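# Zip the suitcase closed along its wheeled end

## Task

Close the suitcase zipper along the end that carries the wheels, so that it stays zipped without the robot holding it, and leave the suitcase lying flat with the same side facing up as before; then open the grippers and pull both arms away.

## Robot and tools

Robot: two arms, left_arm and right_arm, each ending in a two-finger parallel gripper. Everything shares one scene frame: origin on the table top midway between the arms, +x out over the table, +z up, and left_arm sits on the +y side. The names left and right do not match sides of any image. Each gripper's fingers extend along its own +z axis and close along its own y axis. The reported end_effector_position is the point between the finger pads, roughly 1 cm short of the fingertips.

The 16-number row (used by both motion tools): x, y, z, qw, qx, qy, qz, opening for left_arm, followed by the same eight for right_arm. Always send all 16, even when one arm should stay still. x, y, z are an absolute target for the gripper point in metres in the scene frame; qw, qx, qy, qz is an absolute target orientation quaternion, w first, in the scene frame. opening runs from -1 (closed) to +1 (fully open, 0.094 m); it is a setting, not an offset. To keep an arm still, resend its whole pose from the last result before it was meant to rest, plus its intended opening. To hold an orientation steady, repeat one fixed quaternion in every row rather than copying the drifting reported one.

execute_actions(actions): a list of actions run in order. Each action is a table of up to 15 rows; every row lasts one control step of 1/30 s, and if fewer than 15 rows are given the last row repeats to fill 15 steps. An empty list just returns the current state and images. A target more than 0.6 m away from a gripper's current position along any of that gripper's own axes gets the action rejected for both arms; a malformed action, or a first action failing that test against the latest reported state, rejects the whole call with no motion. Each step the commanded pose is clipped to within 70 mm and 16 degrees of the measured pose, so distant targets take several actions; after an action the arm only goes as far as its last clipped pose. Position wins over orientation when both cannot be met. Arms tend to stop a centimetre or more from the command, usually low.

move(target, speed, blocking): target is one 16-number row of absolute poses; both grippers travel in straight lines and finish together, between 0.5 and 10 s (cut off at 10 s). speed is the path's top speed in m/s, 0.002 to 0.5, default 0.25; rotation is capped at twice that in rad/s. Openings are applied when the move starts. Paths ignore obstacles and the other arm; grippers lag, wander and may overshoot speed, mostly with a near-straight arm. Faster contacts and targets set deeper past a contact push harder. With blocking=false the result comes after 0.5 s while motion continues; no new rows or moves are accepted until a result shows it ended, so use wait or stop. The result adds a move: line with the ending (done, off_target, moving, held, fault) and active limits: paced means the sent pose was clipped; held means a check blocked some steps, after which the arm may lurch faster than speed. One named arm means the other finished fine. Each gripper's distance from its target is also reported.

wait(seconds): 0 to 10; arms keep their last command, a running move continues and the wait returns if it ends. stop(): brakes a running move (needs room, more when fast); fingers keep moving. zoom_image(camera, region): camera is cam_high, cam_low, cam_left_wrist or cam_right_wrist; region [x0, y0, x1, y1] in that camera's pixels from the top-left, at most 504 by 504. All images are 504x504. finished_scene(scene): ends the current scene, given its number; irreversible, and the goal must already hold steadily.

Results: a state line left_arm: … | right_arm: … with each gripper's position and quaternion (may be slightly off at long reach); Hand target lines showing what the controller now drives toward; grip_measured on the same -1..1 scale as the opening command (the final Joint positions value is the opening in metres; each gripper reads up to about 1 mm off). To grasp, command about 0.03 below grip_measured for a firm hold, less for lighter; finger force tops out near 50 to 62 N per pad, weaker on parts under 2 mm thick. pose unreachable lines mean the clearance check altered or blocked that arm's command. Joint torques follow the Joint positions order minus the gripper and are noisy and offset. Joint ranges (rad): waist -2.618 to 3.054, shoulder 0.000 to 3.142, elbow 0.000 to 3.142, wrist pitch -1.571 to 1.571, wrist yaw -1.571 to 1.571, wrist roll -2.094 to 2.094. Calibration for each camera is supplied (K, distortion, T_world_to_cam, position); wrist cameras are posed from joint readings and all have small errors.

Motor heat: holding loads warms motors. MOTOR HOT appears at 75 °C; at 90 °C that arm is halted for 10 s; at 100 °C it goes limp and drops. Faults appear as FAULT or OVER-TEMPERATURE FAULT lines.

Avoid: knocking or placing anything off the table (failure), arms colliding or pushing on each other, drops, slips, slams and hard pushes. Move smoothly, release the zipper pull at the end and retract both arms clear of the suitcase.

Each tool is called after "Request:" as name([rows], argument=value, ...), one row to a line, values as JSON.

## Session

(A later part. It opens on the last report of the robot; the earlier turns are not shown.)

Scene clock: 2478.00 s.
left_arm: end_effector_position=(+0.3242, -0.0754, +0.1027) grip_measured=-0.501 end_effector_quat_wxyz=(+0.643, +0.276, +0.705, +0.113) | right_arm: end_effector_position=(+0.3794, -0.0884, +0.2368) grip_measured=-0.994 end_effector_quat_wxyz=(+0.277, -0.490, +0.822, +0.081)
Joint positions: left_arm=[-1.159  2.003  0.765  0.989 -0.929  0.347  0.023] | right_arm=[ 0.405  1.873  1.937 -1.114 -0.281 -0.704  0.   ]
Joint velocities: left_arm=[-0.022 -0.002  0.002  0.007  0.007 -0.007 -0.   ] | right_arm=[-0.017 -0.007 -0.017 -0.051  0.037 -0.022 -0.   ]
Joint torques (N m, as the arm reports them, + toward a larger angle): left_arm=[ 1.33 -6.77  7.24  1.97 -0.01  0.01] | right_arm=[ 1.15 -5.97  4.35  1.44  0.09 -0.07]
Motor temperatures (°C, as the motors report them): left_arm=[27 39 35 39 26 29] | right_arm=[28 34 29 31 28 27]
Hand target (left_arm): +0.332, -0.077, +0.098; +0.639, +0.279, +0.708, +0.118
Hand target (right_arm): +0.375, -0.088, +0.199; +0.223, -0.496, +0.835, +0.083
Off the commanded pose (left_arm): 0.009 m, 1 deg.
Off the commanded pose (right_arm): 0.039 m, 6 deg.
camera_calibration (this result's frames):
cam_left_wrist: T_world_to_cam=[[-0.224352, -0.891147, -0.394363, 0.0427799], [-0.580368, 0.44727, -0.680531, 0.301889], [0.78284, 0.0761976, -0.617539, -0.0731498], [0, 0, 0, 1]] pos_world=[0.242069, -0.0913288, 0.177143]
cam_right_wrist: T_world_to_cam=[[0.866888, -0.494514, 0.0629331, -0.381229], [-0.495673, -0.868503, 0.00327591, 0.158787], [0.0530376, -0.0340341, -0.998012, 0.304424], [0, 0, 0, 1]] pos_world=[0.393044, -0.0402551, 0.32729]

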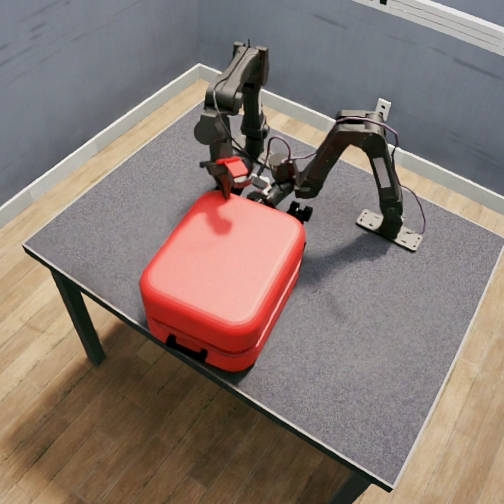

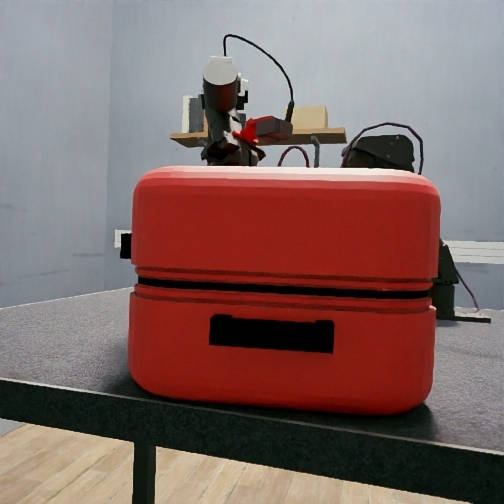

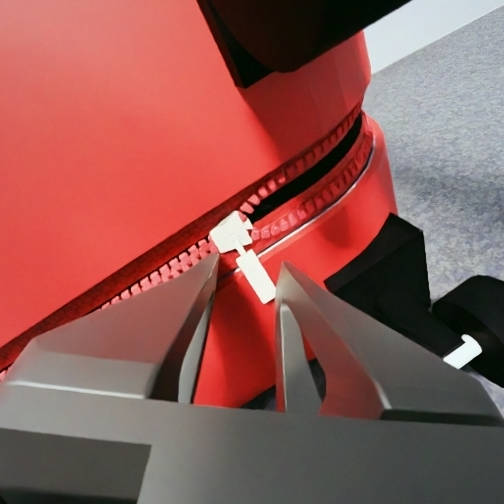

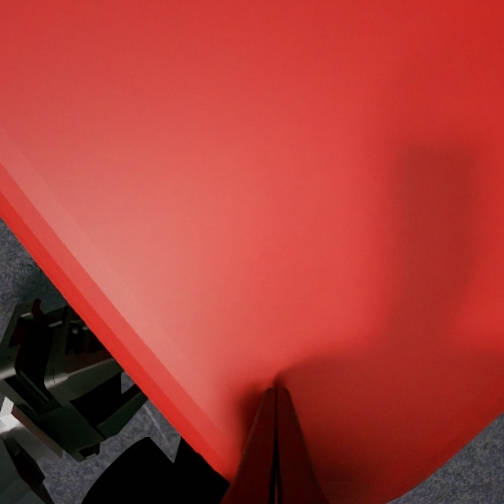

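Request:
move(target=[0.300,-0.071,0.108,0.6385,0.2787,0.7075,0.1183,-0.5,0.3794,-0.0884,0.2368,0.277,-0.490,0.822,0.081,-1], speed=0.08)

Request:
move(target=[0.300,-0.073,0.106,0.6083,-0.1255,0.7500,-0.2274,-0.5,0.3794,-0.0884,0.2368,0.277,-0.490,0.822,0.081,-1], speed=0.3)

Scene clock: 2526.00 s.
left_arm: end_effector_position=(+0.3039, -0.0764, +0.1070) grip_measured=-0.501 end_effector_quat_wxyz=(+0.642, +0.281, +0.705, +0.114) | right_arm: end_effector_position=(+0.3795, -0.0882, +0.2382) grip_measured=-0.994 end_effector_quat_wxyz=(+0.279, -0.490, +0.821, +0.081)
Joint positions: left_arm=[-1.215  1.96   0.737  0.951 -0.978  0.327  0.023] | right_arm=[ 0.405  1.87   1.937 -1.112 -0.282 -0.704  0.   ]
Joint velocities: left_arm=[-0.022  0.017  0.007 -0.051 -0.007  0.007  0.   ] | right_arm=[-0.012 -0.012  0.007 -0.022 -0.022  0.037 -0.   ]
Joint torques (N m, as the arm reports them, + toward a larger angle): left_arm=[-0.78 -9.65  3.66  1.9  -0.25 -0.1 ] | right_arm=[ -0.02 -10.74   6.25   1.74  -0.14   0.02]
Motor temperatures (°C, as the motors report them): left_arm=[27 37 36 38 26 29] | right_arm=[28 34 29 31 28 27]
Hand target (left_arm): +0.300, -0.071, +0.108; +0.639, +0.279, +0.707, +0.118
Hand target (right_arm): +0.379, -0.088, +0.237; +0.277, -0.490, +0.822, +0.081
Off the commanded pose (left_arm): 0.007 m, 1 deg.
Off the commanded pose (right_arm): 0.001 m, 0 deg.
move: done
camera_calibration (this result's frames):
cam_left_wrist: T_world_to_cam=[[-0.230276, -0.88685, -0.400587, 0.0418177], [-0.578898, 0.455731, -0.676156, 0.293181], [0.782209, 0.0761959, -0.61834, -0.0541905], [0, 0, 0, 1]] pos_world=[0.221739, -0.0923965, 0.181479]
cam_right_wrist: T_world_to_cam=[[0.866784, -0.494317, 0.0658514, -0.381964], [-0.495348, -0.868694, -0.000783715, 0.159803], [0.0575921, -0.03194, -0.997829, 0.304315], [0, 0, 0, 1]] pos_world=[0.392712, -0.0402715, 0.328933]

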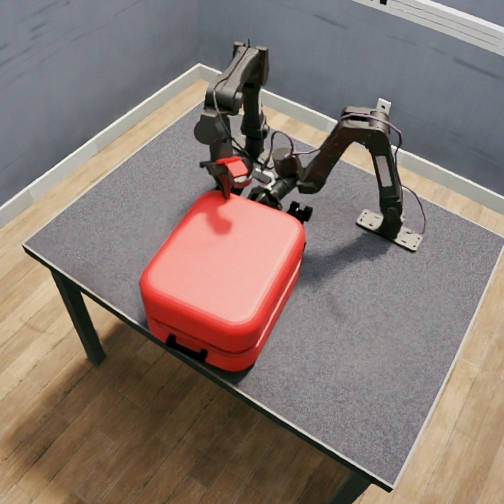

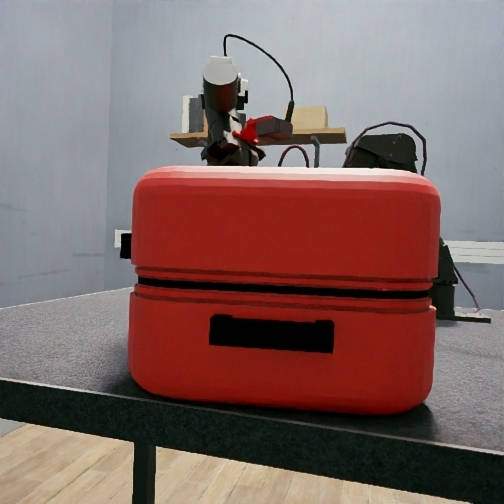

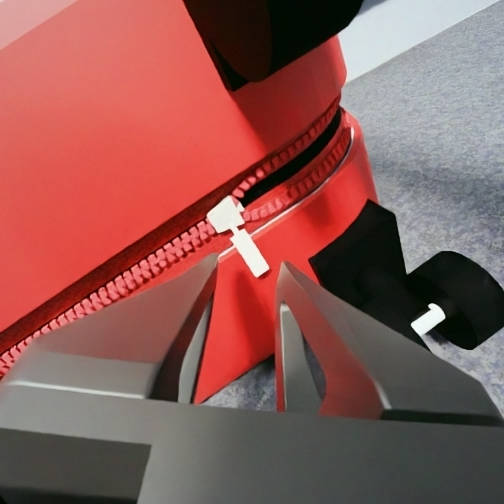

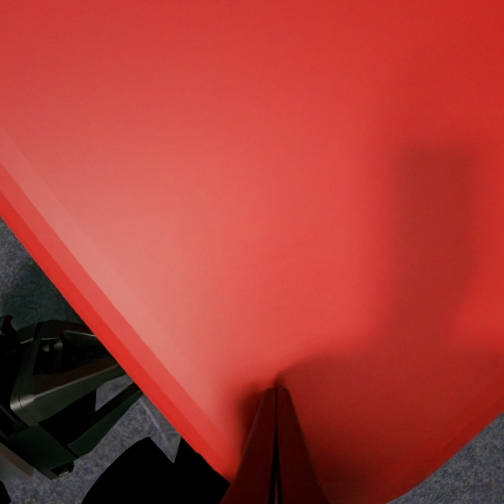

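Scene clock: 2528.43 s.
left_arm: end_effector_position=(+0.3040, -0.0758, +0.1072) grip_measured=-0.501 end_effector_quat_wxyz=(+0.608, -0.126, +0.748, -0.234) | right_arm: end_effector_position=(+0.3795, -0.0882, +0.2382) grip_measured=-0.994 end_effector_quat_wxyz=(+0.279, -0.490, +0.821, +0.081)
Joint positions: left_arm=[-1.215  1.96   0.737  0.951 -0.981 -0.763  0.023] | right_arm=[ 0.405  1.87   1.937 -1.112 -0.282 -0.704  0.   ]
Joint velocities: left_arm=[-0.007  0.012 -0.012 -0.022  0.051 -0.051 -0.001] | right_arm=[-0.002 -0.007 -0.002 -0.007  0.007  0.007 -0.001]
Joint torques (N m, as the arm reports them, + toward a larger angle): left_arm=[-0.74 -8.96  4.21  1.87 -0.28  0.  ] | right_arm=[ -0.02 -10.75   6.2    1.75  -0.12   0.02]
Motor temperatures (°C, as the motors report them): left_arm=[27 37 35 38 26 29] | right_arm=[28 35 30 31 28 27]
Hand target (left_arm): +0.300, -0.073, +0.106; +0.608, -0.125, +0.750, -0.228
Hand target (right_arm): +0.379, -0.088, +0.237; +0.277, -0.490, +0.822, +0.081
Off the commanded pose (left_arm): 0.005 m, 1 deg.
Off the commanded pose (right_arm): 0.001 m, 0 deg.
move: done
camera_calibration (this result's frames):
cam_left_wrist: T_world_to_cam=[[-0.0493044, -0.786815, 0.615216, -0.113889], [-0.732919, -0.389957, -0.557462, 0.263112], [0.678527, -0.478389, -0.557445, -0.0712886], [0, 0, 0, 1]] pos_world=[0.235596, -0.021111, 0.177002]
cam_right_wrist: T_world_to_cam=[[0.866784, -0.494317, 0.0658514, -0.381964], [-0.495348, -0.868694, -0.000783715, 0.159803], [0.0575921, -0.03194, -0.997829, 0.304315], [0, 0, 0, 1]] pos_world=[0.392712, -0.0402715, 0.328933]

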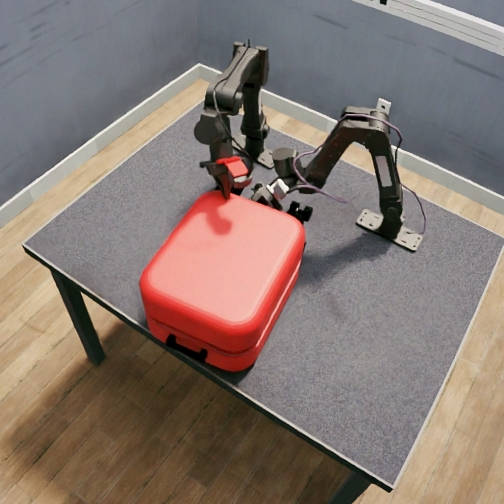

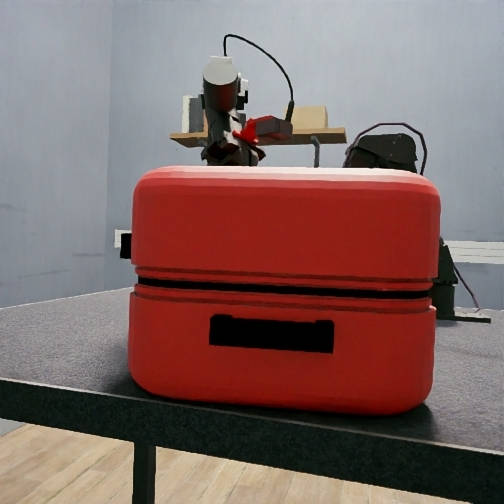

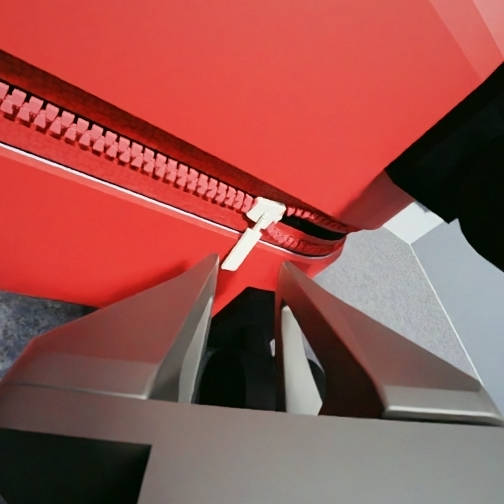

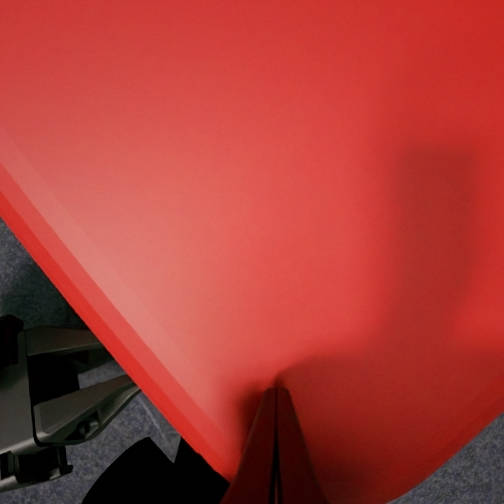

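Request:
execute_actions([
  [[0.302,-0.074,0.105,0.6083,-0.1255,0.7500,-0.2274,-0.45,0.3794,-0.0884,0.234,0.272,-0.490,0.823,0.081,-1],[0.304,-0.0748,0.104,0.6083,-0.1255,0.7500,-0.2274,-0.4,0.379,-0.0884,0.231,0.267,-0.490,0.824,0.081,-1],[0.306,-0.0756,0.103,0.6083,-0.1255,0.7500,-0.2274,-0.4,0.379,-0.0884,0.228,0.262,-0.491,0.825,0.081,-1],[0.308,-0.0764,0.102,0.6083,-0.1255,0.7500,-0.2274,-0.4,0.3785,-0.0884,0.225,0.257,-0.491,0.826,0.082,-1],[0.310,-0.0772,0.101,0.6083,-0.1255,0.7500,-0.2274,-0.4,0.378,-0.0884,0.222,0.252,-0.491,0.827,0.082,-1],[0.312,-0.078,0.100,0.6083,-0.1255,0.7500,-0.2274,-0.4,0.378,-0.0884,0.219,0.247,-0.492,0.828,0.082,-1],[0.314,-0.0786,0.0995,0.6083,-0.1255,0.7500,-0.2274,-0.4,0.3775,-0.0884,0.216,0.242,-0.492,0.828,0.082,-1],[0.316,-0.0792,0.099,0.6083,-0.1255,0.7500,-0.2274,-0.4,0.377,-0.0884,0.213,0.237,-0.492,0.829,0.083,-1],[0.318,-0.0798,0.099,0.6083,-0.1255,0.7500,-0.2274,-0.4,0.377,-0.0884,0.210,0.232,-0.493,0.829,0.083,-1],[0.320,-0.0804,0.099,0.6083,-0.1255,0.7500,-0.2274,-0.4,0.377,-0.0884,0.210,0.232,-0.493,0.829,0.083,-1],[0.322,-0.081,0.099,0.6083,-0.1255,0.7500,-0.2274,-0.4,0.377,-0.0884,0.210,0.232,-0.493,0.829,0.083,-1],[0.323,-0.0813,0.099,0.6083,-0.1255,0.7500,-0.2274,-0.4,0.377,-0.0884,0.210,0.232,-0.493,0.829,0.083,-1],[0.324,-0.0816,0.099,0.6083,-0.1255,0.7500,-0.2274,-0.4,0.377,-0.0884,0.210,0.232,-0.493,0.829,0.083,-1]],
  [[0.324,-0.0816,0.099,0.6083,-0.1255,0.7500,-0.2274,-0.4,0.377,-0.0884,0.210,0.232,-0.493,0.829,0.083,-1]],
])

Request:
zoom_image(camera="cam_left_wrist", region=[160, 160, 340, 330])

Scene clock: 2551.47 s.
left_arm: end_effector_position=(+0.3183, -0.0766, +0.0948) grip_measured=-0.401 end_effector_quat_wxyz=(+0.605, -0.124, +0.754, -0.224) | right_arm: end_effector_position=(+0.3805, -0.0880, +0.2373) grip_measured=-0.994 end_effector_quat_wxyz=(+0.278, -0.490, +0.822, +0.081)
Joint positions: left_arm=[-1.178  2.011  0.768  0.952 -0.95  -0.756  0.028] | right_arm=[ 0.405  1.877  1.944 -1.115 -0.282 -0.704  0.   ]
Joint velocities: left_arm=[-0.002  0.002  0.002 -0.037 -0.007 -0.037  0.001] | right_arm=[-0.002 -0.012  0.012 -0.007 -0.051  0.022 -0.001]
Joint torques (N m, as the arm reports them, + toward a larger angle): left_arm=[ 0.75 -7.69  7.39  2.12 -0.03  0.13] | right_arm=[ 0.81 -6.77  6.18  1.31  0.03 -0.06]
Motor temperatures (°C, as the motors report them): left_arm=[27 38 35 37 26 29] | right_arm=[28 37 30 32 28 27]
Hand target (left_arm): +0.324, -0.081, +0.099; +0.608, -0.125, +0.750, -0.227
Hand target (right_arm): +0.376, -0.089, +0.210; +0.234, -0.495, +0.833, +0.083
Off the commanded pose (left_arm): 0.009 m, 1 deg.
Off the commanded pose (right_arm): 0.027 m, 5 deg.
camera_calibration (this result's frames):
cam_left_wrist: T_world_to_cam=[[-0.0357888, -0.799003, 0.600261, -0.110062], [-0.73786, -0.38397, -0.555093, 0.268198], [0.674004, -0.462775, -0.575811, -0.0838877], [0, 0, 0, 1]] pos_world=[0.250495, -0.0237806, 0.166637]
cam_right_wrist: T_world_to_cam=[[0.866896, -0.494398, 0.0637387, -0.382196], [-0.495512, -0.868599, 0.00193925, 0.159925], [0.0544046, -0.0332644, -0.997965, 0.304425], [0, 0, 0, 1]] pos_world=[0.394006, -0.0399195, 0.327856]

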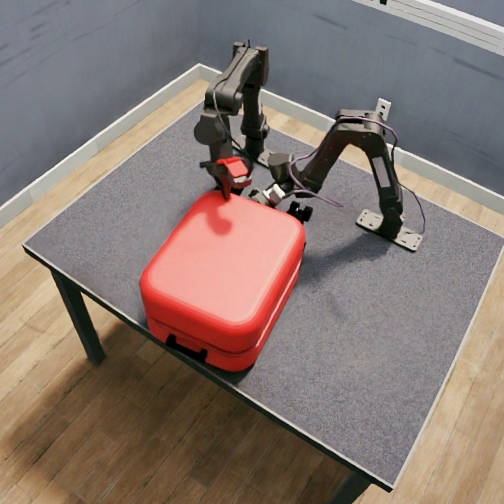

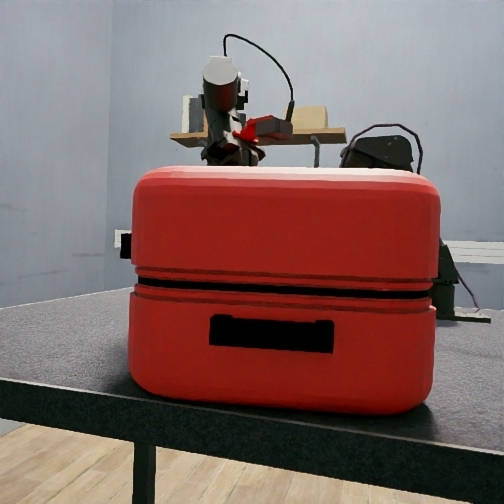

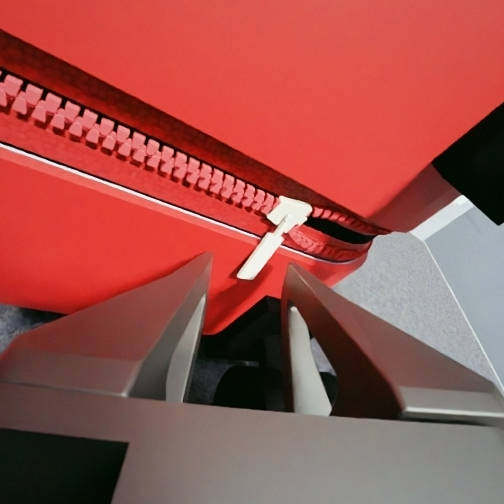

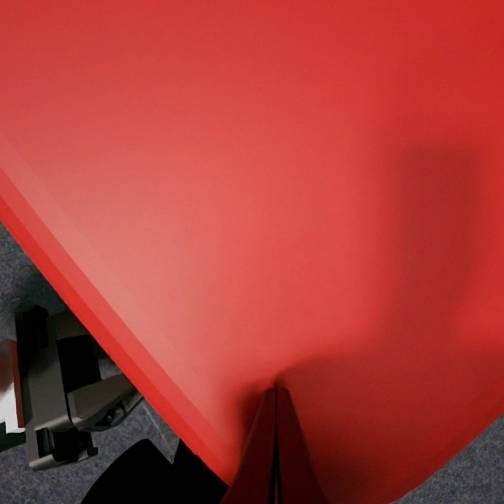

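Region (160, 160, 340, 330) of cam_left_wrist's 504x504 image, scaled by 2.800, with more detail than that image has.

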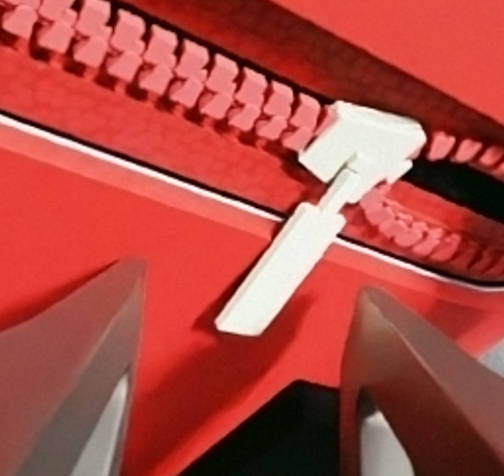

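Request:
execute_actions([
  [[0.325,-0.0816,0.099,0.6083,-0.1255,0.7500,-0.2274,-0.4,0.377,-0.0884,0.210,0.232,-0.493,0.829,0.083,-1],[0.326,-0.0816,0.099,0.6083,-0.1255,0.7500,-0.2274,-0.4,0.377,-0.0884,0.210,0.232,-0.493,0.829,0.083,-1],[0.327,-0.0816,0.099,0.6083,-0.1255,0.7500,-0.2274,-0.4,0.377,-0.0884,0.210,0.232,-0.493,0.829,0.083,-1],[0.328,-0.0816,0.099,0.6083,-0.1255,0.7500,-0.2274,-0.4,0.377,-0.0884,0.210,0.232,-0.493,0.829,0.083,-1],[0.329,-0.0816,0.099,0.6083,-0.1255,0.7500,-0.2274,-0.4,0.377,-0.0884,0.210,0.232,-0.493,0.829,0.083,-1],[0.330,-0.0816,0.099,0.6083,-0.1255,0.7500,-0.2274,-0.4,0.377,-0.0884,0.210,0.232,-0.493,0.829,0.083,-1],[0.331,-0.0816,0.099,0.6083,-0.1255,0.7500,-0.2274,-0.4,0.377,-0.0884,0.210,0.232,-0.493,0.829,0.083,-1],[0.332,-0.0816,0.099,0.6083,-0.1255,0.7500,-0.2274,-0.4,0.377,-0.0884,0.210,0.232,-0.493,0.829,0.083,-1],[0.333,-0.0816,0.099,0.6083,-0.1255,0.7500,-0.2274,-0.4,0.377,-0.0884,0.210,0.232,-0.493,0.829,0.083,-1]],
  [[0.333,-0.0816,0.099,0.6083,-0.1255,0.7500,-0.2274,-0.4,0.377,-0.0884,0.210,0.232,-0.493,0.829,0.083,-1]],
])

Request:
zoom_image(camera="cam_left_wrist", region=[160, 160, 340, 330])

Scene clock: 2565.23 s.
left_arm: end_effector_position=(+0.3195, -0.0788, +0.0943) grip_measured=-0.401 end_effector_quat_wxyz=(+0.605, -0.118, +0.755, -0.223) | right_arm: end_effector_position=(+0.3805, -0.0880, +0.2373) grip_measured=-0.994 end_effector_quat_wxyz=(+0.278, -0.490, +0.822, +0.081)
Joint positions: left_arm=[-1.175  2.016  0.775  0.952 -0.941 -0.745  0.028] | right_arm=[ 0.405  1.877  1.944 -1.115 -0.282 -0.704  0.   ]
Joint velocities: left_arm=[ 0.002 -0.012  0.002  0.051 -0.007  0.037 -0.001] | right_arm=[-0.002  0.002 -0.007 -0.022 -0.081  0.037 -0.   ]
Joint torques (N m, as the arm reports them, + toward a larger angle): left_arm=[ 2.36 -7.54  7.93  2.17  0.08  0.16] | right_arm=[ 0.8  -6.79  6.19  1.31  0.04 -0.06]
Motor temperatures (°C, as the motors report them): left_arm=[27 38 35 38 26 29] | right_arm=[28 35 30 31 28 27]
Hand target (left_arm): +0.333, -0.081, +0.099; +0.609, -0.125, +0.750, -0.227
Hand target (right_arm): +0.376, -0.089, +0.210; +0.234, -0.495, +0.833, +0.083
Off the commanded pose (left_arm): 0.015 m, 1 deg.
Off the commanded pose (right_arm): 0.027 m, 5 deg.
camera_calibration (this result's frames):
cam_left_wrist: T_world_to_cam=[[-0.042585, -0.80358, 0.593671, -0.109081], [-0.74089, -0.373246, -0.558363, 0.270043], [0.670275, -0.463623, -0.57947, -0.08452], [0, 0, 0, 1]] pos_world=[0.252078, -0.0260483, 0.166563]
cam_right_wrist: T_world_to_cam=[[0.866896, -0.494398, 0.0637387, -0.382196], [-0.495512, -0.868599, 0.00193925, 0.159925], [0.0544046, -0.0332644, -0.997965, 0.304425], [0, 0, 0, 1]] pos_world=[0.394006, -0.0399195, 0.327856]

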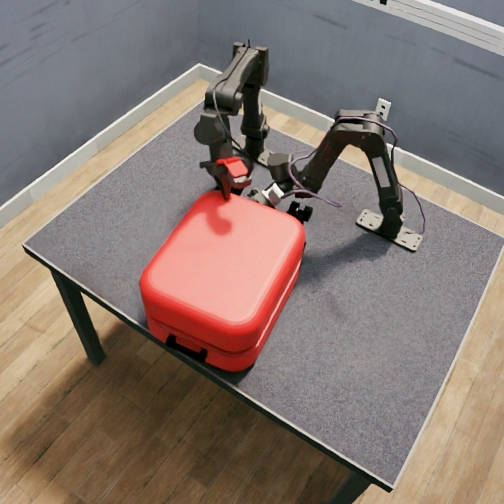

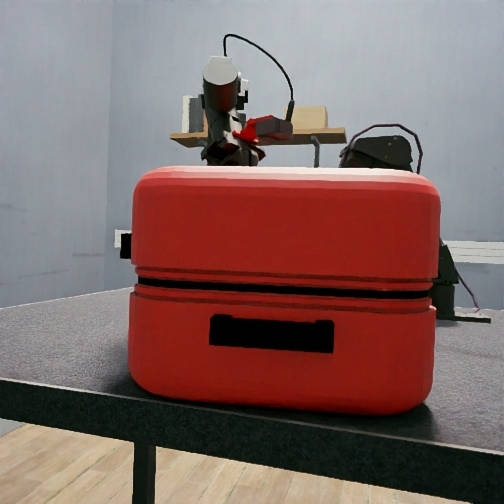

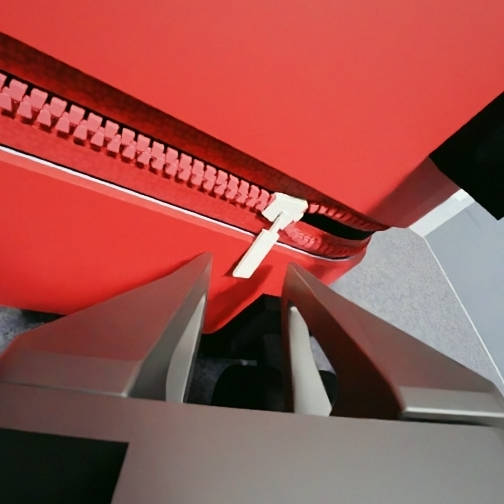

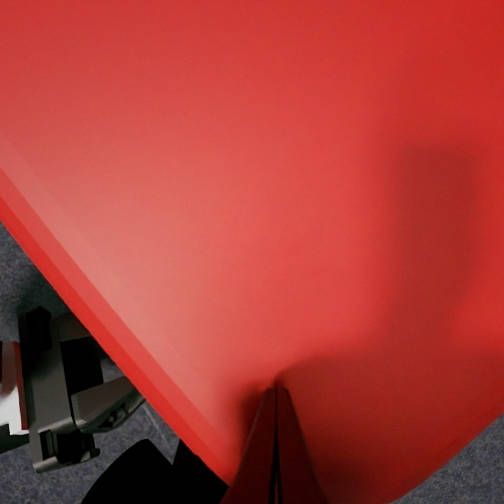

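Region (160, 160, 340, 330) of cam_left_wrist's 504x504 image, scaled by 2.800, with more detail than that image has.

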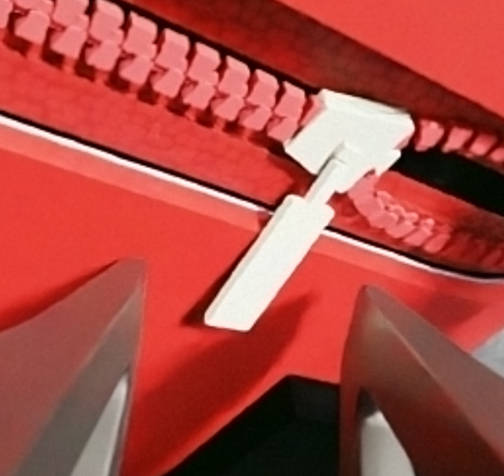

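Request:
execute_actions(actions=[])

Scene clock: 2589.97 s.
left_arm: end_effector_position=(+0.3195, -0.0788, +0.0943) grip_measured=-0.401 end_effector_quat_wxyz=(+0.605, -0.118, +0.755, -0.223) | right_arm: end_effector_position=(+0.3805, -0.0880, +0.2373) grip_measured=-0.994 end_effector_quat_wxyz=(+0.278, -0.490, +0.822, +0.081)
Joint positions: left_arm=[-1.175  2.016  0.775  0.952 -0.941 -0.745  0.028] | right_arm=[ 0.405  1.877  1.944 -1.115 -0.282 -0.704  0.   ]
Joint velocities: left_arm=[ 0.012 -0.007 -0.002  0.022 -0.022 -0.051 -0.   ] | right_arm=[-0.012  0.002  0.002  0.007 -0.007 -0.007 -0.   ]
Joint torques (N m, as the arm reports them, + toward a larger angle): left_arm=[ 2.24 -7.64  8.01  2.19  0.08  0.1 ] | right_arm=[ 0.8  -6.78  6.18  1.31  0.04 -0.05]
Motor temperatures (°C, as the motors report them): left_arm=[27 38 36 39 26 29] | right_arm=[28 35 31 31 28 27]
Hand target (left_arm): +0.333, -0.081, +0.099; +0.609, -0.125, +0.750, -0.227
Hand target (right_arm): +0.376, -0.089, +0.210; +0.234, -0.495, +0.833, +0.083
Off the commanded pose (left_arm): 0.015 m, 1 deg.
Off the commanded pose (right_arm): 0.027 m, 5 deg.
camera_calibration (this result's frames):
cam_left_wrist: T_world_to_cam=[[-0.042585, -0.80358, 0.593671, -0.109081], [-0.74089, -0.373246, -0.558363, 0.270043], [0.670275, -0.463623, -0.57947, -0.08452], [0, 0, 0, 1]] pos_world=[0.252078, -0.0260483, 0.166563]
cam_right_wrist: T_world_to_cam=[[0.866896, -0.494398, 0.0637387, -0.382196], [-0.495512, -0.868599, 0.00193925, 0.159925], [0.0544046, -0.0332644, -0.997965, 0.304425], [0, 0, 0, 1]] pos_world=[0.394006, -0.0399195, 0.327856]

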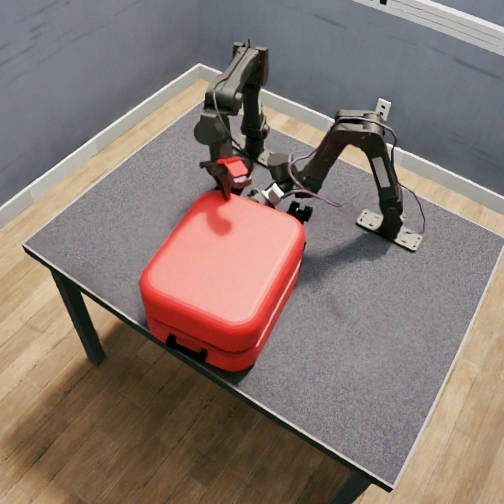

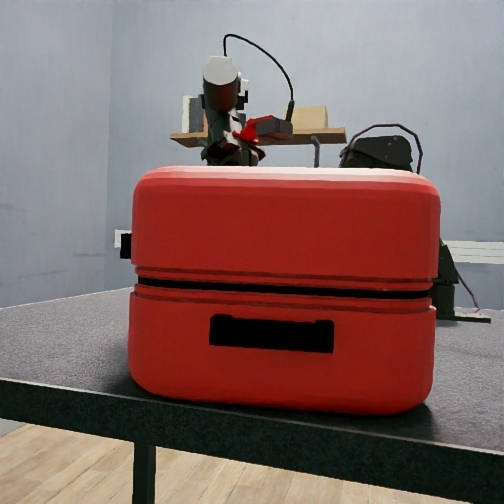

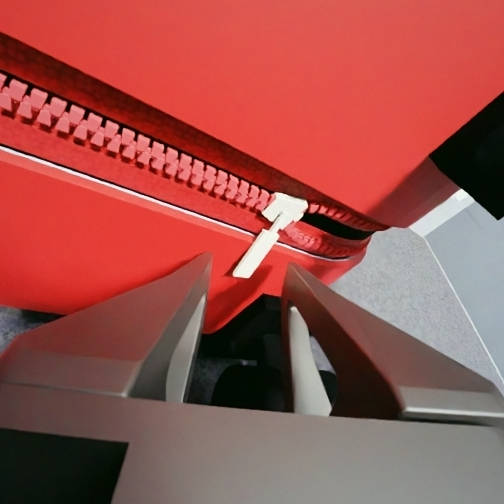

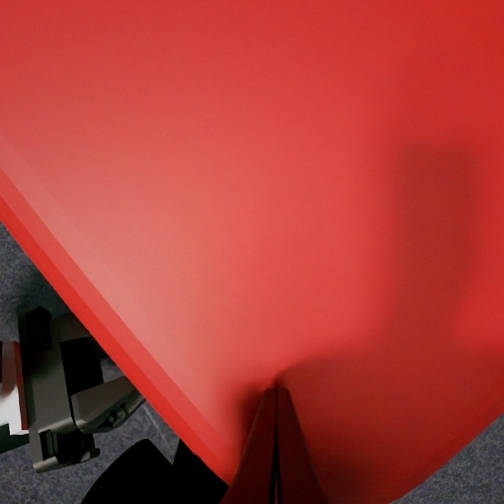

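Request:
execute_actions([
  [[0.331,-0.0816,0.099,0.6083,-0.1255,0.7500,-0.2274,-0.6,0.377,-0.0884,0.210,0.232,-0.493,0.829,0.083,-1]],
  [[0.330,-0.0816,0.099,0.6083,-0.1255,0.7500,-0.2274,-0.75,0.377,-0.0884,0.210,0.232,-0.493,0.829,0.083,-1]],
  [[0.330,-0.0816,0.099,0.6083,-0.1255,0.7500,-0.2274,-0.75,0.377,-0.0884,0.210,0.232,-0.493,0.829,0.083,-1]],
])

Scene clock: 2650.00 s.
left_arm: end_effector_position=(+0.3210, -0.0788, +0.0939) grip_measured=-0.749 end_effector_quat_wxyz=(+0.604, -0.118, +0.756, -0.224) | right_arm: end_effector_position=(+0.3805, -0.0880, +0.2373) grip_measured=-0.994 end_effector_quat_wxyz=(+0.278, -0.490, +0.822, +0.081)
Joint positions: left_arm=[-1.17   2.018  0.776  0.952 -0.934 -0.745  0.012] | right_arm=[ 0.405  1.877  1.944 -1.115 -0.282 -0.704  0.   ]
Joint velocities: left_arm=[ 0.007 -0.017 -0.012  0.007 -0.081 -0.037 -0.002] | right_arm=[ 0.012 -0.007  0.002 -0.037  0.037 -0.066  0.   ]
Joint torques (N m, as the arm reports them, + toward a larger angle): left_arm=[ 1.4  -7.73  7.62  2.18 -0.04  0.09] | right_arm=[ 0.8  -6.79  6.18  1.3   0.04 -0.06]
Motor temperatures (°C, as the motors report them): left_arm=[27 37 36 39 26 29] | right_arm=[28 35 31 31 28 27]
Hand target (left_arm): +0.330, -0.081, +0.099; +0.608, -0.125, +0.750, -0.227
Hand target (right_arm): +0.376, -0.089, +0.210; +0.234, -0.495, +0.833, +0.083
Off the commanded pose (left_arm): 0.011 m, 1 deg.
Off the commanded pose (right_arm): 0.027 m, 5 deg.
camera_calibration (this result's frames):
cam_left_wrist: T_world_to_cam=[[-0.042965, -0.803208, 0.594148, -0.108555], [-0.742772, -0.372042, -0.556663, 0.271452], [0.668164, -0.465234, -0.580616, -0.0851192], [0, 0, 0, 1]] pos_world=[0.253837, -0.0258009, 0.166184]
cam_right_wrist: T_world_to_cam=[[0.866896, -0.494398, 0.0637387, -0.382196], [-0.495512, -0.868599, 0.00193925, 0.159925], [0.0544046, -0.0332644, -0.997965, 0.304425], [0, 0, 0, 1]] pos_world=[0.394006, -0.0399195, 0.327856]

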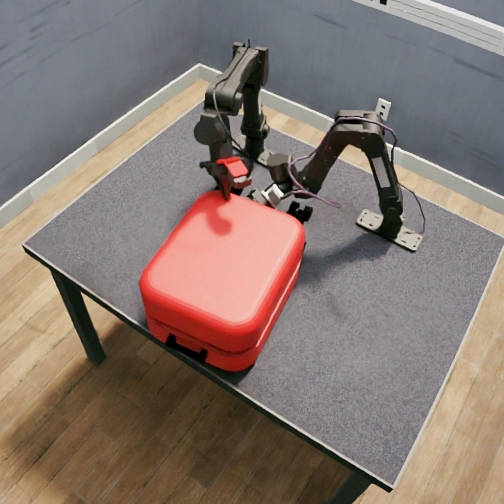

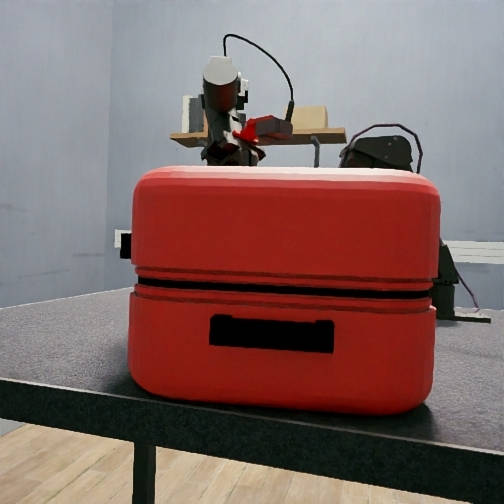

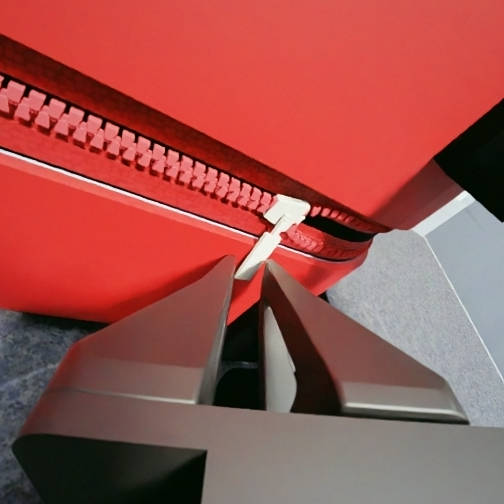

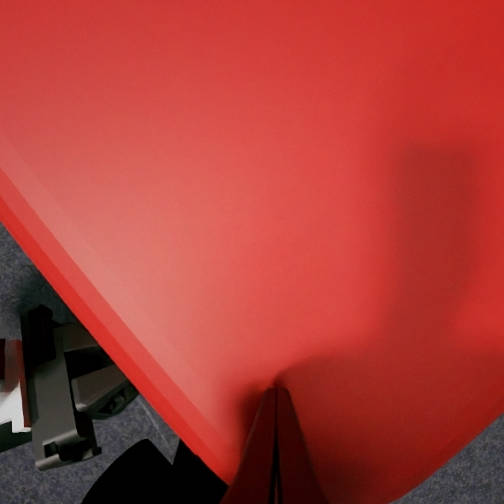

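Request:
zoom_image(camera="cam_left_wrist", region=[200, 180, 340, 300])

Region (200, 180, 340, 300) of cam_left_wrist's 504x504 image, scaled by 3.600, with more detail than that image has; it fills the top 432 rows of this view, and the rest is white.

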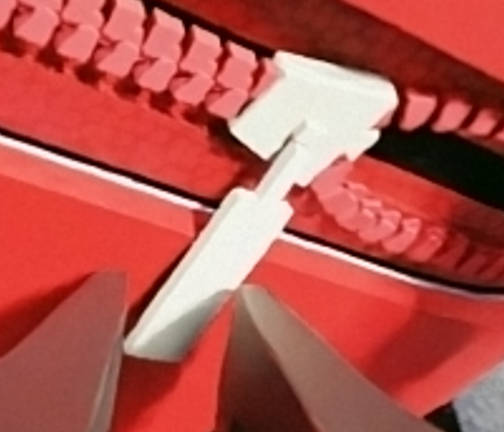

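Request:
execute_actions([
  [[0.330,-0.0816,0.099,0.6083,-0.1255,0.7500,-0.2274,-0.82,0.377,-0.0884,0.210,0.232,-0.493,0.829,0.083,-1]],
  [[0.330,-0.0816,0.099,0.6083,-0.1255,0.7500,-0.2274,-0.87,0.377,-0.0884,0.210,0.232,-0.493,0.829,0.083,-1]],
  [[0.330,-0.0816,0.099,0.6083,-0.1255,0.7500,-0.2274,-0.87,0.377,-0.0884,0.210,0.232,-0.493,0.829,0.083,-1]],
])

Request:
zoom_image(camera="cam_left_wrist", region=[200, 180, 340, 300])

Scene clock: 2657.13 s.
left_arm: end_effector_position=(+0.3215, -0.0784, +0.0938) grip_measured=-0.869 end_effector_quat_wxyz=(+0.604, -0.118, +0.756, -0.224) | right_arm: end_effector_position=(+0.3805, -0.0880, +0.2373) grip_measured=-0.994 end_effector_quat_wxyz=(+0.278, -0.490, +0.822, +0.081)
Joint positions: left_arm=[-1.169  2.018  0.776  0.952 -0.933 -0.745  0.006] | right_arm=[ 0.405  1.877  1.944 -1.115 -0.282 -0.704  0.   ]
Joint velocities: left_arm=[ 0.002 -0.007 -0.007  0.051  0.037 -0.051 -0.001] | right_arm=[-0.027 -0.022 -0.002 -0.022 -0.007  0.007  0.001]
Joint torques (N m, as the arm reports them, + toward a larger angle): left_arm=[ 1.3  -7.62  7.57  2.2  -0.05  0.06] | right_arm=[ 0.81 -6.77  6.18  1.31  0.04 -0.06]
Motor temperatures (°C, as the motors report them): left_arm=[27 37 36 39 26 29] | right_arm=[28 35 31 31 28 27]
Hand target (left_arm): +0.330, -0.081, +0.099; +0.608, -0.125, +0.750, -0.227
Hand target (right_arm): +0.376, -0.089, +0.210; +0.234, -0.495, +0.833, +0.083
Off the commanded pose (left_arm): 0.010 m, 1 deg.
Off the commanded pose (right_arm): 0.027 m, 5 deg.
camera_calibration (this result's frames):
cam_left_wrist: T_world_to_cam=[[-0.0422083, -0.803189, 0.594227, -0.108488], [-0.742587, -0.372681, -0.556482, 0.271802], [0.668418, -0.464754, -0.580708, -0.085341], [0, 0, 0, 1]] pos_world=[0.254301, -0.0255035, 0.166161]
cam_right_wrist: T_world_to_cam=[[0.866896, -0.494398, 0.0637387, -0.382196], [-0.495512, -0.868599, 0.00193925, 0.159925], [0.0544046, -0.0332644, -0.997965, 0.304425], [0, 0, 0, 1]] pos_world=[0.394006, -0.0399195, 0.327856]

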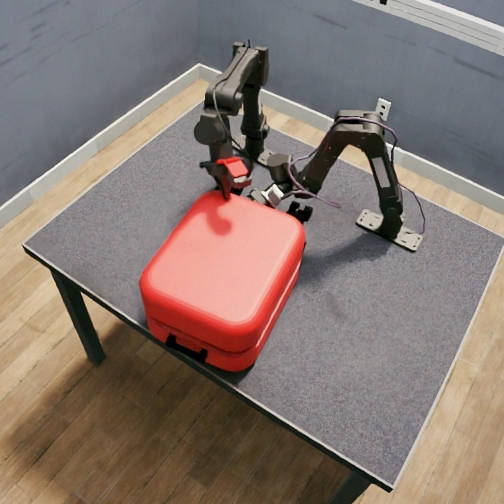

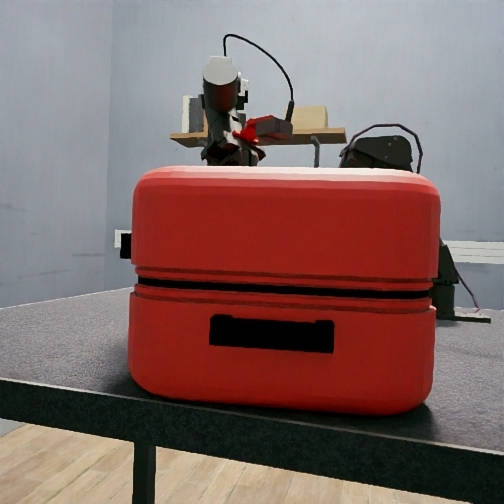

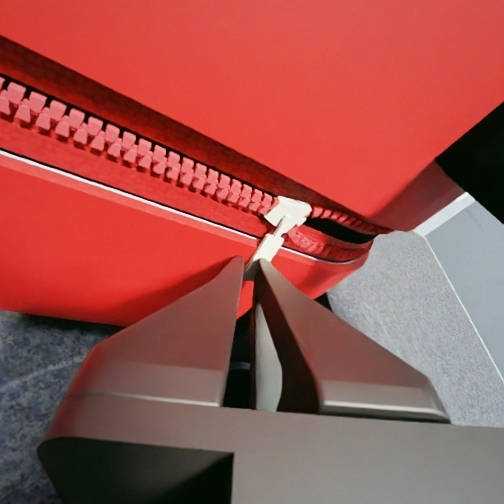

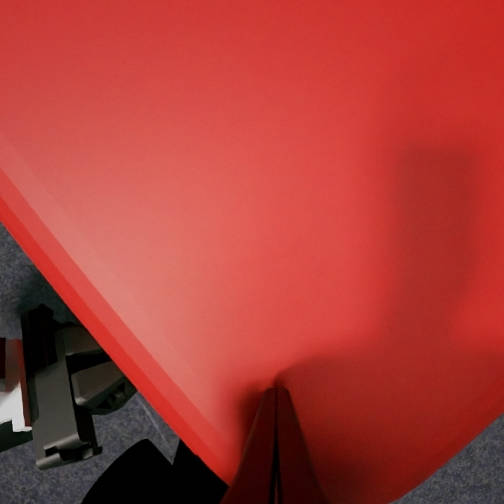

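Region (200, 180, 340, 300) of cam_left_wrist's 504x504 image, scaled by 3.600, with more detail than that image has; it fills the top 432 rows of this view, and the rest is white.

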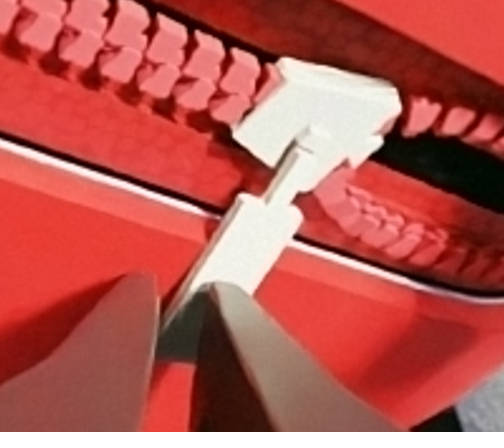

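Request:
execute_actions([
  [[0.322,-0.0790,0.099,0.6083,-0.1255,0.7500,-0.2274,-0.87,0.377,-0.0884,0.210,0.232,-0.493,0.829,0.083,-1],[0.316,-0.0790,0.099,0.6083,-0.1255,0.7500,-0.2274,-0.87,0.377,-0.0884,0.210,0.232,-0.493,0.829,0.083,-1],[0.310,-0.0790,0.100,0.6083,-0.1255,0.7500,-0.2274,-0.87,0.377,-0.0884,0.210,0.232,-0.493,0.829,0.083,-1],[0.306,-0.0790,0.100,0.6083,-0.1255,0.7500,-0.2274,-0.8,0.377,-0.0884,0.210,0.232,-0.493,0.829,0.083,-1]],
  [[0.306,-0.080,0.101,0.632,-0.117,0.739,-0.194,-0.7,0.377,-0.0884,0.210,0.232,-0.493,0.829,0.083,-1],[0.306,-0.080,0.101,0.632,-0.117,0.739,-0.194,-0.7,0.377,-0.0884,0.210,0.232,-0.493,0.829,0.083,-1],[0.306,-0.080,0.101,0.632,-0.117,0.739,-0.194,-0.7,0.377,-0.0884,0.210,0.232,-0.493,0.829,0.083,-1],[0.306,-0.080,0.101,0.632,-0.117,0.739,-0.194,-0.7,0.377,-0.0884,0.210,0.232,-0.493,0.829,0.083,-1],[0.306,-0.080,0.101,0.632,-0.117,0.739,-0.194,-0.7,0.377,-0.0884,0.210,0.232,-0.493,0.829,0.083,-1],[0.306,-0.081,0.102,0.656,-0.109,0.727,-0.160,-0.65,0.377,-0.0884,0.210,0.232,-0.493,0.829,0.083,-1],[0.306,-0.081,0.102,0.656,-0.109,0.727,-0.160,-0.65,0.377,-0.0884,0.210,0.232,-0.493,0.829,0.083,-1],[0.306,-0.081,0.102,0.656,-0.109,0.727,-0.160,-0.65,0.377,-0.0884,0.210,0.232,-0.493,0.829,0.083,-1],[0.306,-0.081,0.102,0.656,-0.109,0.727,-0.160,-0.65,0.377,-0.0884,0.210,0.232,-0.493,0.829,0.083,-1],[0.306,-0.081,0.102,0.656,-0.109,0.727,-0.160,-0.65,0.377,-0.0884,0.210,0.232,-0.493,0.829,0.083,-1],[0.306,-0.082,0.102,0.679,-0.101,0.715,-0.126,-0.65,0.377,-0.0884,0.210,0.232,-0.493,0.829,0.083,-1]],
  [[0.306,-0.084,0.103,0.7011,-0.0923,0.7011,-0.0923,-0.65,0.377,-0.0884,0.210,0.232,-0.493,0.829,0.083,-1]],
  [[0.306,-0.084,0.103,0.7011,-0.0923,0.7011,-0.0923,-0.65,0.377,-0.0884,0.210,0.232,-0.493,0.829,0.083,-1]],
])

Scene clock: 2732.17 s.
left_arm: end_effector_position=(+0.3073, -0.0796, +0.1015) grip_measured=-0.651 end_effector_quat_wxyz=(+0.698, -0.089, +0.704, -0.091) | right_arm: end_effector_position=(+0.3805, -0.0880, +0.2373) grip_measured=-0.994 end_effector_quat_wxyz=(+0.278, -0.490, +0.822, +0.081)
Joint positions: left_arm=[-1.259  2.215  0.873  1.318 -1.238 -0.278  0.016] | right_arm=[ 0.405  1.877  1.944 -1.115 -0.282 -0.704  0.   ]
Joint velocities: left_arm=[ 0.002  0.002  0.007 -0.007 -0.007  0.022  0.   ] | right_arm=[ 0.002  0.022  0.007 -0.022  0.007 -0.051 -0.   ]
Joint torques (N m, as the arm reports them, + toward a larger angle): left_arm=[-0.73 -8.6   5.94  1.98 -0.1   0.1 ] | right_arm=[ 0.8  -6.77  6.17  1.31  0.04 -0.06]
Motor temperatures (°C, as the motors report them): left_arm=[27 38 36 39 26 29] | right_arm=[28 35 31 30 28 27]
Hand target (left_arm): +0.306, -0.084, +0.103; +0.701, -0.092, +0.701, -0.092
Hand target (right_arm): +0.376, -0.089, +0.210; +0.234, -0.495, +0.833, +0.083
Off the commanded pose (left_arm): 0.005 m, 1 deg.
Off the commanded pose (right_arm): 0.027 m, 5 deg.
camera_calibration (this result's frames):
cam_left_wrist: T_world_to_cam=[[0.0138597, -0.922794, 0.385045, -0.120121], [-0.557301, -0.326853, -0.763271, 0.232807], [0.830195, -0.204007, -0.518804, -0.107255], [0, 0, 0, 1]] pos_world=[0.220451, -0.0566343, 0.168303]
cam_right_wrist: T_world_to_cam=[[0.866896, -0.494398, 0.0637387, -0.382196], [-0.495512, -0.868599, 0.00193925, 0.159925], [0.0544046, -0.0332644, -0.997965, 0.304425], [0, 0, 0, 1]] pos_world=[0.394006, -0.0399195, 0.327856]

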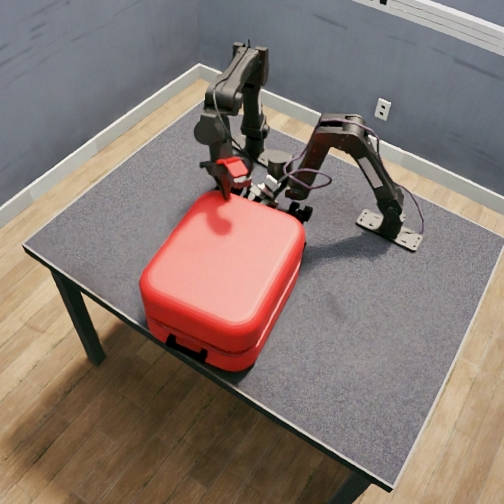

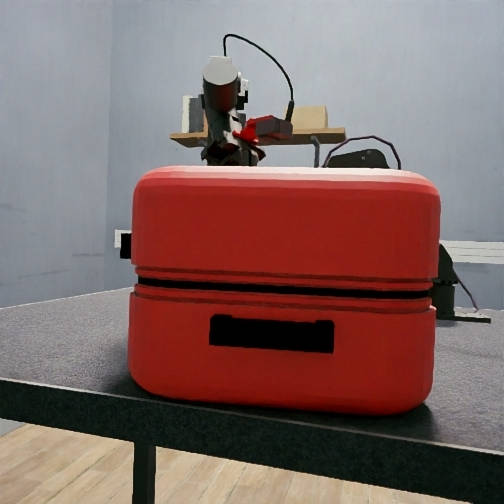

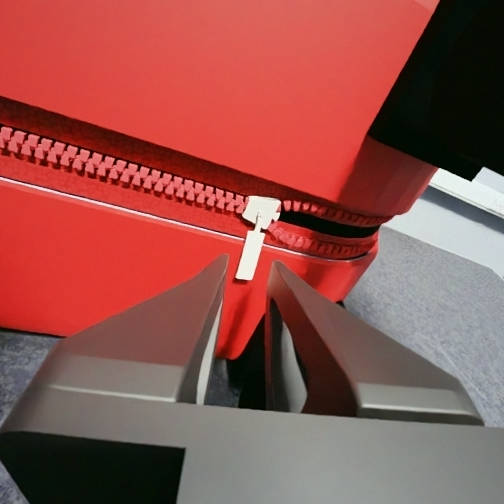

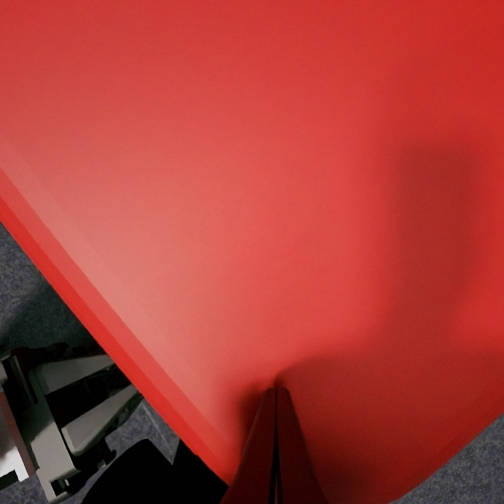

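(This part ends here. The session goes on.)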